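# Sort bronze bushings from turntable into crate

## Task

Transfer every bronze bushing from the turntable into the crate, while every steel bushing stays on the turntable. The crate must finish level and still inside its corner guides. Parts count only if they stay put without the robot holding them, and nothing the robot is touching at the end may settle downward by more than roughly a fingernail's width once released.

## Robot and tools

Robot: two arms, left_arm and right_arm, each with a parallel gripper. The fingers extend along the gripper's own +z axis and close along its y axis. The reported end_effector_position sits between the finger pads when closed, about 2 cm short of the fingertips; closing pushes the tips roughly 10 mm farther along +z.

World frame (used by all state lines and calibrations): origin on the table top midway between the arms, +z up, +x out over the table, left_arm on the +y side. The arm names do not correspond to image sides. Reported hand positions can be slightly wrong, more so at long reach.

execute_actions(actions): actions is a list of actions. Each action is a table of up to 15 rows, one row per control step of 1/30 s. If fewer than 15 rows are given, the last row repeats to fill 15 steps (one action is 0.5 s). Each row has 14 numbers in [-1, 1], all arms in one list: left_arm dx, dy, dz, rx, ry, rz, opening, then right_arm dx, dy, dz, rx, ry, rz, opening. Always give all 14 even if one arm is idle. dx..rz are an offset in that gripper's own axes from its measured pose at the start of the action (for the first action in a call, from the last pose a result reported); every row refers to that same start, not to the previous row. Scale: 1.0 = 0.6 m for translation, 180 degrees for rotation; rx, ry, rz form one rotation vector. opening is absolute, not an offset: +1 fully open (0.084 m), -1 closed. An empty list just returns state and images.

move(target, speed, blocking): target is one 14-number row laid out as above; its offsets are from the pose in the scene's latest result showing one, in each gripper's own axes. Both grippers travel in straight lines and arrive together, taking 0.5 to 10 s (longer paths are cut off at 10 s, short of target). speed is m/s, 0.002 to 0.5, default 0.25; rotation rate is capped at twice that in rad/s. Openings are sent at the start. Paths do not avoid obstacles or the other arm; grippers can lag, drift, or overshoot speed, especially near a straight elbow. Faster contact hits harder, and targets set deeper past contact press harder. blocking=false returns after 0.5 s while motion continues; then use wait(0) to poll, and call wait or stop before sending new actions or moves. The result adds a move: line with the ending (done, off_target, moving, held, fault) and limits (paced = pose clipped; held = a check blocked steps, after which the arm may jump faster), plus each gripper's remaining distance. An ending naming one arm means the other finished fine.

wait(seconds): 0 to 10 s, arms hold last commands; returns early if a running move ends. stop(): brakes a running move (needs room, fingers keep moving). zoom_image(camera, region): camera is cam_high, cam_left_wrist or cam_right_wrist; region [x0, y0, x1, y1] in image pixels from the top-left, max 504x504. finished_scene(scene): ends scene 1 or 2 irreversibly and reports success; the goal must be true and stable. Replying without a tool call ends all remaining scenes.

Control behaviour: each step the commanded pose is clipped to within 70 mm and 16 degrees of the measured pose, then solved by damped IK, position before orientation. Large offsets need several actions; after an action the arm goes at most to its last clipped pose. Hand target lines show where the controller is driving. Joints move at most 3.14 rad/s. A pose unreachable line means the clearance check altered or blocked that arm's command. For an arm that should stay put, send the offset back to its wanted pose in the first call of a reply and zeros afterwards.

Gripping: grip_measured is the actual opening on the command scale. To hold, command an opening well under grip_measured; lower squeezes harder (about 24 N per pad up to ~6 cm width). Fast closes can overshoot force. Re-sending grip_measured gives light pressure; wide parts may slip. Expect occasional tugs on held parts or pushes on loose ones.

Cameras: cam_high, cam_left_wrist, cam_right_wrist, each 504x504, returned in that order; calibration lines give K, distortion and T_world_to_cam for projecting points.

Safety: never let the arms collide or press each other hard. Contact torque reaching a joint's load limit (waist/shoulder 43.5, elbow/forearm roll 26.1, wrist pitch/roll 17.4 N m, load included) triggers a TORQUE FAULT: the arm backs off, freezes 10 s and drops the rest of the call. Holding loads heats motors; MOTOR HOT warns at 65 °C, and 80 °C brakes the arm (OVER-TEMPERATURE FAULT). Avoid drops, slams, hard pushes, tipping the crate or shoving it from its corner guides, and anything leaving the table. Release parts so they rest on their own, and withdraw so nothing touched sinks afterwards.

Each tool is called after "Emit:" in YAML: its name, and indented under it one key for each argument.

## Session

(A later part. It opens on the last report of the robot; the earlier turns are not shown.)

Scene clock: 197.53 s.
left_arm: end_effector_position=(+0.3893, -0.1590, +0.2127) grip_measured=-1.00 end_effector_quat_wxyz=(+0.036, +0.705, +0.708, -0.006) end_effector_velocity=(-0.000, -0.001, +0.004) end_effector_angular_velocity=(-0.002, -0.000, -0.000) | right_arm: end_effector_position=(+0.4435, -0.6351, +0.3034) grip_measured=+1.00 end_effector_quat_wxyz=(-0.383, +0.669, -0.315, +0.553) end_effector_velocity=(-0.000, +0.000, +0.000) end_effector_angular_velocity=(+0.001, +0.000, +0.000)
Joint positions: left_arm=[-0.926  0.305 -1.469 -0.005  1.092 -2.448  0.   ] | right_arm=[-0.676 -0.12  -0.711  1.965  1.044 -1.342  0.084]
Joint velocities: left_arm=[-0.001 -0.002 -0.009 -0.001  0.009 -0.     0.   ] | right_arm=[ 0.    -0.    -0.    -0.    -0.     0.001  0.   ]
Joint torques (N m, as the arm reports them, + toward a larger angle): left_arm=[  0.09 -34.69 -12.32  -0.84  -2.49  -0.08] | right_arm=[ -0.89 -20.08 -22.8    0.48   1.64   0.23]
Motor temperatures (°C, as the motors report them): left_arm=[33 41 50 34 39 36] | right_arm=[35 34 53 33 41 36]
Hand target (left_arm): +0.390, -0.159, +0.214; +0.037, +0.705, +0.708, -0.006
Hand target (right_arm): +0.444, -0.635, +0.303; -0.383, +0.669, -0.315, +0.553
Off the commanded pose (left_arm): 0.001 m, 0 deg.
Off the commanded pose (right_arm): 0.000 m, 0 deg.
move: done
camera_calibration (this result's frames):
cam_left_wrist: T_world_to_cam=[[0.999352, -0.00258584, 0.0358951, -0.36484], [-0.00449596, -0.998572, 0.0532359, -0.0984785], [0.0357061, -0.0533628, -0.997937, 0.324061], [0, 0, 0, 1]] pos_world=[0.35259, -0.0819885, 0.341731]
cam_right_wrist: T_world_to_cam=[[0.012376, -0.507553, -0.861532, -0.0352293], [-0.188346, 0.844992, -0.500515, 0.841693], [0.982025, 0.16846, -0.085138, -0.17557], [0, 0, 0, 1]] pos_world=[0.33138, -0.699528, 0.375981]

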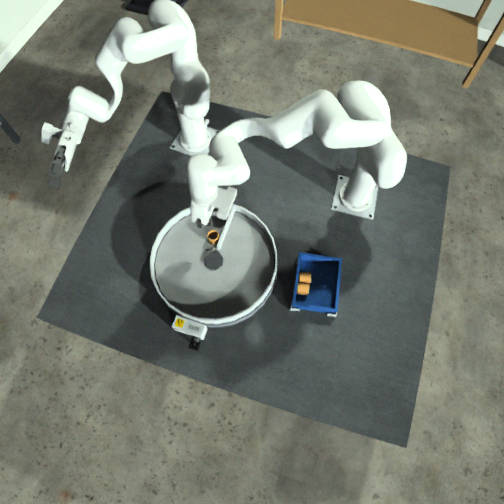

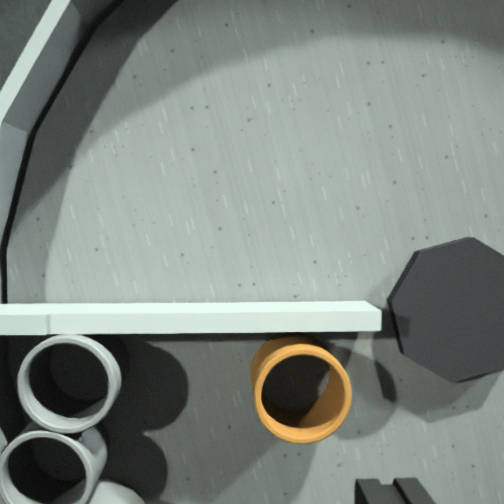

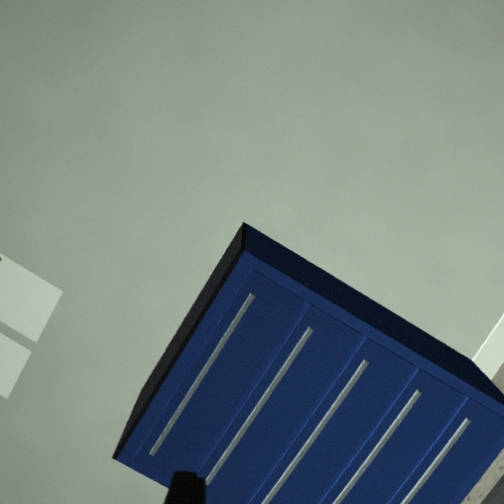

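Emit:
move:
  target: [0.043,-0.057,0.13,0.0114,0.017,0,1,0,0,0,0,0,0,1]
  speed: 0.25

Emit:
move:
  target: [0,0,0.062,0,0,0,1,0,0,0,0,0,0,1]
  speed: 0.07

Emit:
move:
  target: [0,0,0,0,0,0,-1,0,0,0,0,0,0,1]

Emit:
move:
  target: [0,0,-0.17,0,0,0,-1,0,0,0,0,0,0,1]
  speed: 0.12

Scene clock: 206.37 s.
left_arm: end_effector_position=(+0.3589, -0.1386, +0.1330) grip_measured=+1.00 end_effector_quat_wxyz=(+0.005, +0.706, +0.708, +0.000) end_effector_velocity=(-0.003, +0.001, -0.006) end_effector_angular_velocity=(+0.005, +0.003, -0.001) | right_arm: end_effector_position=(+0.4435, -0.6351, +0.3034) grip_measured=+1.00 end_effector_quat_wxyz=(-0.383, +0.669, -0.315, +0.553) end_effector_velocity=(+0.000, +0.000, -0.000) end_effector_angular_velocity=(+0.000, +0.000, +0.002)
Joint positions: left_arm=[-0.947  0.314 -1.261  0.003  0.936 -2.473  0.084] | right_arm=[-0.676 -0.12  -0.711  1.965  1.044 -1.342  0.084]
Joint velocities: left_arm=[-0.003  0.003  0.011  0.    -0.009 -0.002  0.   ] | right_arm=[-0.     0.001  0.    -0.001  0.001 -0.    -0.   ]
Joint torques (N m, as the arm reports them, + toward a larger angle): left_arm=[  0.12 -33.23 -11.53  -0.88  -2.1    0.37] | right_arm=[ -0.71 -20.15 -22.92   0.41   1.73   0.16]
Motor temperatures (°C, as the motors report them): left_arm=[33 41 51 34 40 36] | right_arm=[35 34 53 33 41 36]
Hand target (left_arm): +0.358, -0.138, +0.132; +0.004, +0.706, +0.708, +0.001
Hand target (right_arm): +0.444, -0.635, +0.303; -0.383, +0.669, -0.315, +0.553
Off the commanded pose (left_arm): 0.001 m, 0 deg.
Off the commanded pose (right_arm): 0.000 m, 0 deg.
move: done
camera_calibration (this result's frames):
cam_left_wrist: T_world_to_cam=[[0.999993, -0.00356819, 0.000892083, -0.327251], [-0.00356978, -0.999992, 0.00178637, -0.067694], [0.000885702, -0.00178955, -0.999998, 0.266657], [0, 0, 0, 1]] pos_world=[0.326771, -0.068384, 0.267069]
cam_right_wrist: T_world_to_cam=[[0.012376, -0.507553, -0.861532, -0.0352294], [-0.188346, 0.844992, -0.500515, 0.841693], [0.982025, 0.16846, -0.085138, -0.17557], [0, 0, 0, 1]] pos_world=[0.33138, -0.699528, 0.375981]

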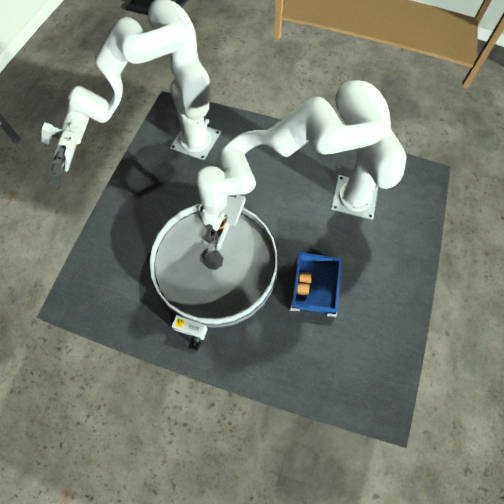

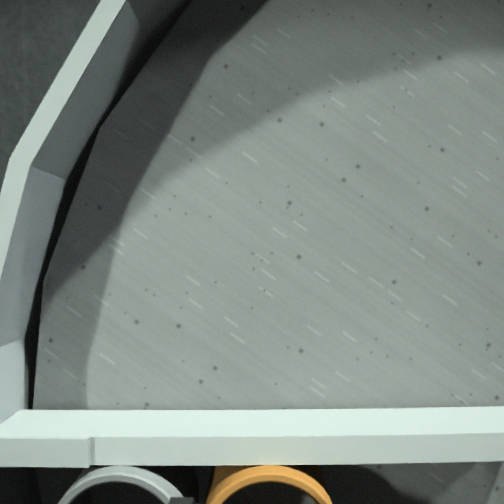

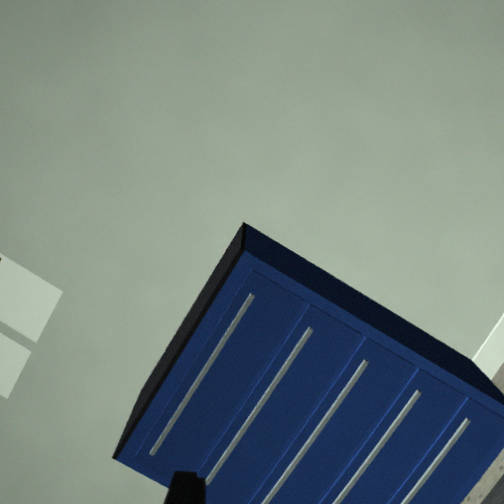

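Scene clock: 207.23 s.
left_arm: end_effector_position=(+0.3619, -0.1423, +0.1024) grip_measured=+1.00 end_effector_quat_wxyz=(+0.013, +0.706, +0.708, -0.001) end_effector_velocity=(+0.000, +0.001, -0.004) end_effector_angular_velocity=(+0.002, +0.002, +0.001) | right_arm: end_effector_position=(+0.4435, -0.6351, +0.3034) grip_measured=+1.00 end_effector_quat_wxyz=(-0.383, +0.669, -0.315, +0.553) end_effector_velocity=(-0.000, +0.000, +0.001) end_effector_angular_velocity=(-0.001, -0.002, -0.000)
Joint positions: left_arm=[-0.947  0.365 -1.234  0.002  0.844 -2.473  0.084] | right_arm=[-0.676 -0.12  -0.711  1.965  1.044 -1.342  0.084]
Joint velocities: left_arm=[ 0.002  0.006  0.003 -0.    -0.006  0.     0.   ] | right_arm=[-0.    -0.001  0.     0.001  0.001 -0.001  0.   ]
Joint torques (N m, as the arm reports them, + toward a larger angle): left_arm=[ 0.19 -9.8  -1.05 -0.44 -0.35  0.03] | right_arm=[ -0.69 -20.19 -22.92   0.75   1.6    0.22]
Motor temperatures (°C, as the motors report them): left_arm=[33 41 51 34 39 36] | right_arm=[35 34 53 33 41 36]
Hand target (left_arm): +0.359, -0.139, +0.096; +0.005, +0.706, +0.708, +0.000
Hand target (right_arm): +0.444, -0.635, +0.303; -0.383, +0.669, -0.315, +0.553
Off the commanded pose (left_arm): 0.008 m, 1 deg.
Off the commanded pose (right_arm): 0.000 m, 0 deg.
move: off_target (left_arm)
camera_calibration (this result's frames):
cam_left_wrist: T_world_to_cam=[[0.999947, -0.00317883, 0.00977453, -0.33103], [-0.00331207, -0.999901, 0.0136453, -0.0726571], [0.00973019, -0.013677, -0.999859, 0.231181], [0, 0, 0, 1]] pos_world=[0.328522, -0.0705404, 0.235375]
cam_right_wrist: T_world_to_cam=[[0.012376, -0.507553, -0.861532, -0.0352293], [-0.188346, 0.844992, -0.500515, 0.841693], [0.982025, 0.16846, -0.085138, -0.17557], [0, 0, 0, 1]] pos_world=[0.33138, -0.699528, 0.375981]

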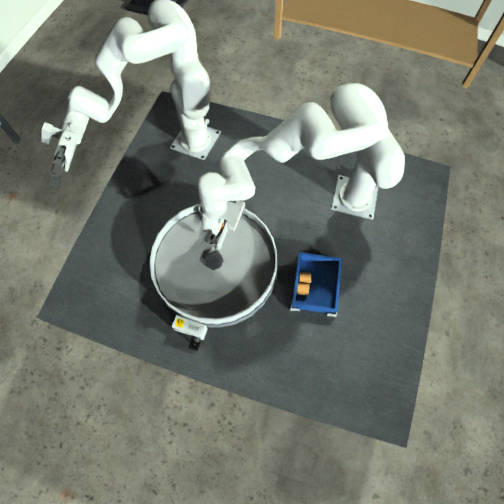

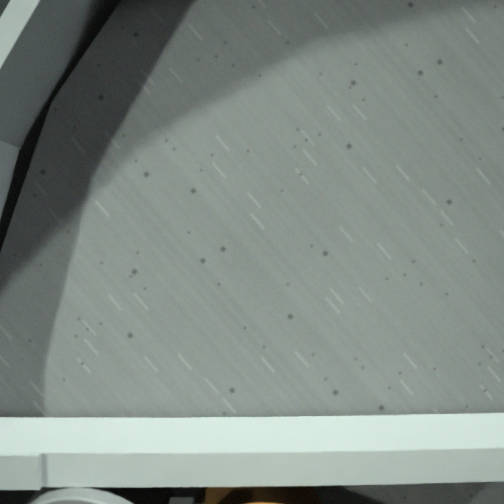

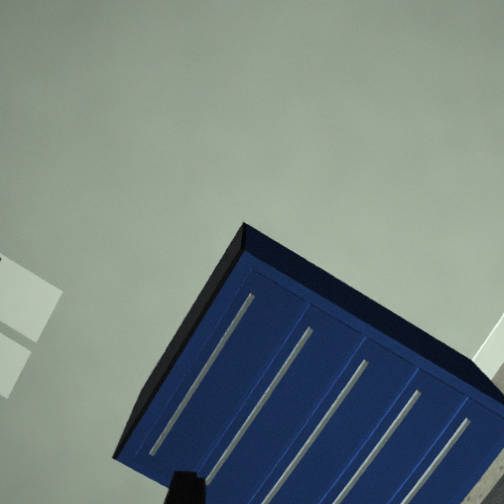

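Scene clock: 208.17 s.
left_arm: end_effector_position=(+0.3657, -0.1464, +0.1119) grip_measured=-1.00 end_effector_quat_wxyz=(+0.022, +0.705, +0.708, -0.002) end_effector_velocity=(-0.002, -0.001, -0.000) end_effector_angular_velocity=(+0.000, +0.003, -0.002) | right_arm: end_effector_position=(+0.4435, -0.6351, +0.3034) grip_measured=+1.00 end_effector_quat_wxyz=(-0.383, +0.669, -0.315, +0.553) end_effector_velocity=(-0.000, +0.000, +0.000) end_effector_angular_velocity=(+0.001, -0.000, +0.001)
Joint positions: left_arm=[-0.947  0.354 -1.244  0.003  0.845 -2.473  0.   ] | right_arm=[-0.676 -0.12  -0.711  1.965  1.044 -1.342  0.084]
Joint velocities: left_arm=[-0.003 -0.     0.001 -0.003  0.001  0.     0.   ] | right_arm=[ 0.    -0.001  0.    -0.001  0.     0.002  0.   ]
Joint torques (N m, as the arm reports them, + toward a larger angle): left_arm=[-0.48 -4.5   0.04 -0.96  0.77  0.13] | right_arm=[ -0.55 -19.99 -22.69   0.77   1.56   0.12]
Motor temperatures (°C, as the motors report them): left_arm=[33 41 50 34 39 36] | right_arm=[35 34 53 33 41 36]
Hand target (left_arm): +0.362, -0.142, +0.103; +0.013, +0.706, +0.708, -0.001
Hand target (right_arm): +0.444, -0.635, +0.303; -0.383, +0.669, -0.315, +0.553
Off the commanded pose (left_arm): 0.011 m, 1 deg.
Off the commanded pose (right_arm): 0.000 m, 0 deg.
move: off_target (left_arm)
camera_calibration (this result's frames):
cam_left_wrist: T_world_to_cam=[[0.999742, -0.00265461, 0.0225403, -0.336246], [-0.0033044, -0.999579, 0.02884, -0.0785703], [0.0224542, -0.0289071, -0.99933, 0.233619], [0, 0, 0, 1]] pos_world=[0.330654, -0.0726766, 0.243307]
cam_right_wrist: T_world_to_cam=[[0.012376, -0.507553, -0.861532, -0.0352294], [-0.188346, 0.844992, -0.500515, 0.841693], [0.982025, 0.16846, -0.085138, -0.17557], [0, 0, 0, 1]] pos_world=[0.33138, -0.699528, 0.375981]

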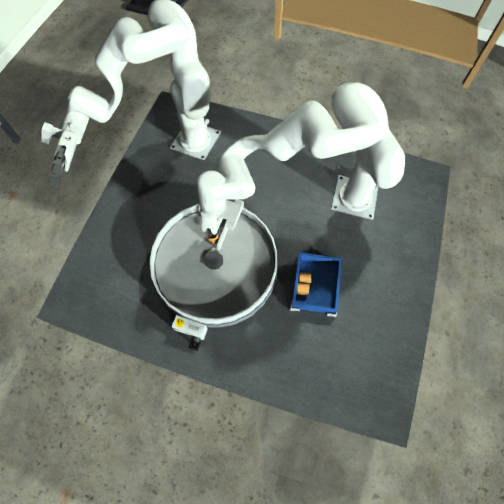

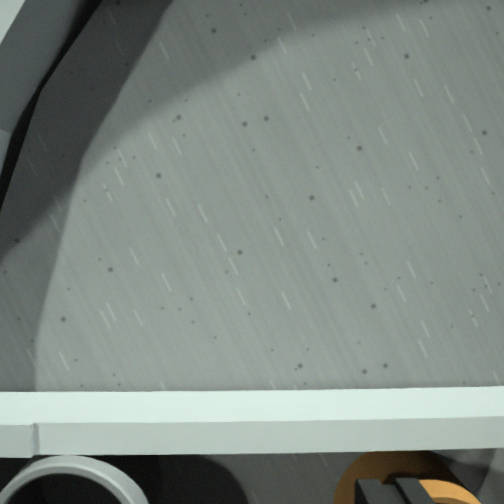

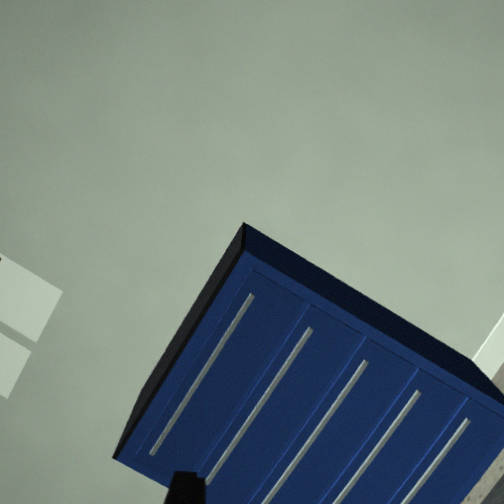

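Scene clock: 209.40 s.
left_arm: end_effector_position=(+0.3626, -0.1425, +0.2129) grip_measured=-1.00 end_effector_quat_wxyz=(+0.022, +0.705, +0.709, -0.001) end_effector_velocity=(+0.001, +0.001, +0.003) end_effector_angular_velocity=(+0.001, +0.001, +0.001) | right_arm: end_effector_position=(+0.4435, -0.6351, +0.3034) grip_measured=+1.00 end_effector_quat_wxyz=(-0.383, +0.669, -0.315, +0.553) end_effector_velocity=(-0.000, -0.000, +0.000) end_effector_angular_velocity=(-0.000, +0.000, -0.002)
Joint positions: left_arm=[-0.947  0.224 -1.366  0.003  1.099 -2.473  0.   ] | right_arm=[-0.676 -0.12  -0.711  1.965  1.044 -1.342  0.084]
Joint velocities: left_arm=[ 0.001 -0.001 -0.007  0.     0.01  -0.     0.   ] | right_arm=[ 0.    -0.001  0.     0.001 -0.002  0.     0.   ]
Joint torques (N m, as the arm reports them, + toward a larger angle): left_arm=[  0.29 -32.63 -12.71  -1.24  -2.44   0.45] | right_arm=[ -0.94 -20.33 -22.93   0.55   1.62   0.15]
Motor temperatures (°C, as the motors report them): left_arm=[33 41 50 34 39 36] | right_arm=[35 34 53 33 41 36]
Hand target (left_arm): +0.363, -0.143, +0.214; +0.022, +0.705, +0.709, -0.001
Hand target (right_arm): +0.444, -0.635, +0.303; -0.383, +0.669, -0.315, +0.553
Off the commanded pose (left_arm): 0.001 m, 0 deg.
Off the commanded pose (right_arm): 0.000 m, 0 deg.
move: done
camera_calibration (this result's frames):
cam_left_wrist: T_world_to_cam=[[0.999758, -0.00233308, 0.0218524, -0.335152], [-0.00293656, -0.999614, 0.0276251, -0.0773971], [0.0217795, -0.0276826, -0.999379, 0.335136], [0, 0, 0, 1]] pos_world=[0.327544, -0.0688717, 0.34439]
cam_right_wrist: T_world_to_cam=[[0.012376, -0.507553, -0.861532, -0.0352293], [-0.188346, 0.844992, -0.500515, 0.841693], [0.982025, 0.16846, -0.0851379, -0.17557], [0, 0, 0, 1]] pos_world=[0.33138, -0.699528, 0.375981]

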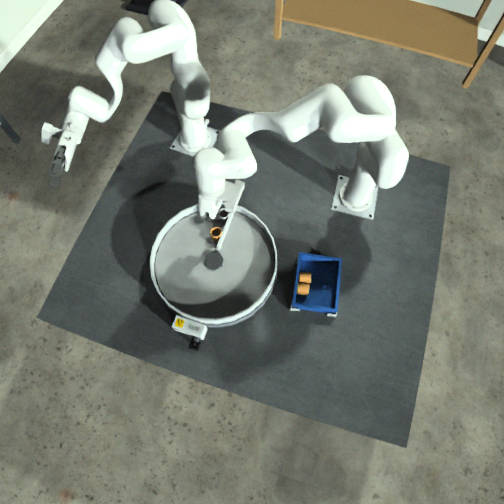

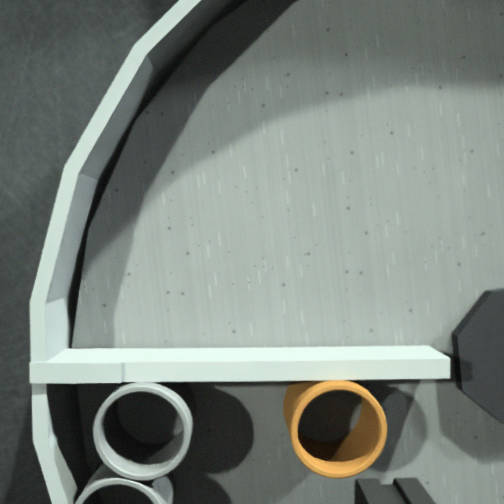

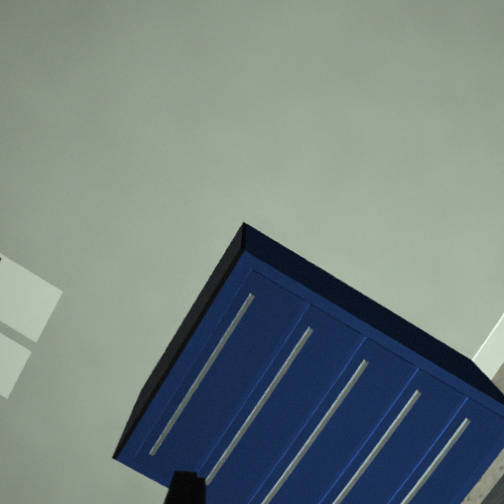

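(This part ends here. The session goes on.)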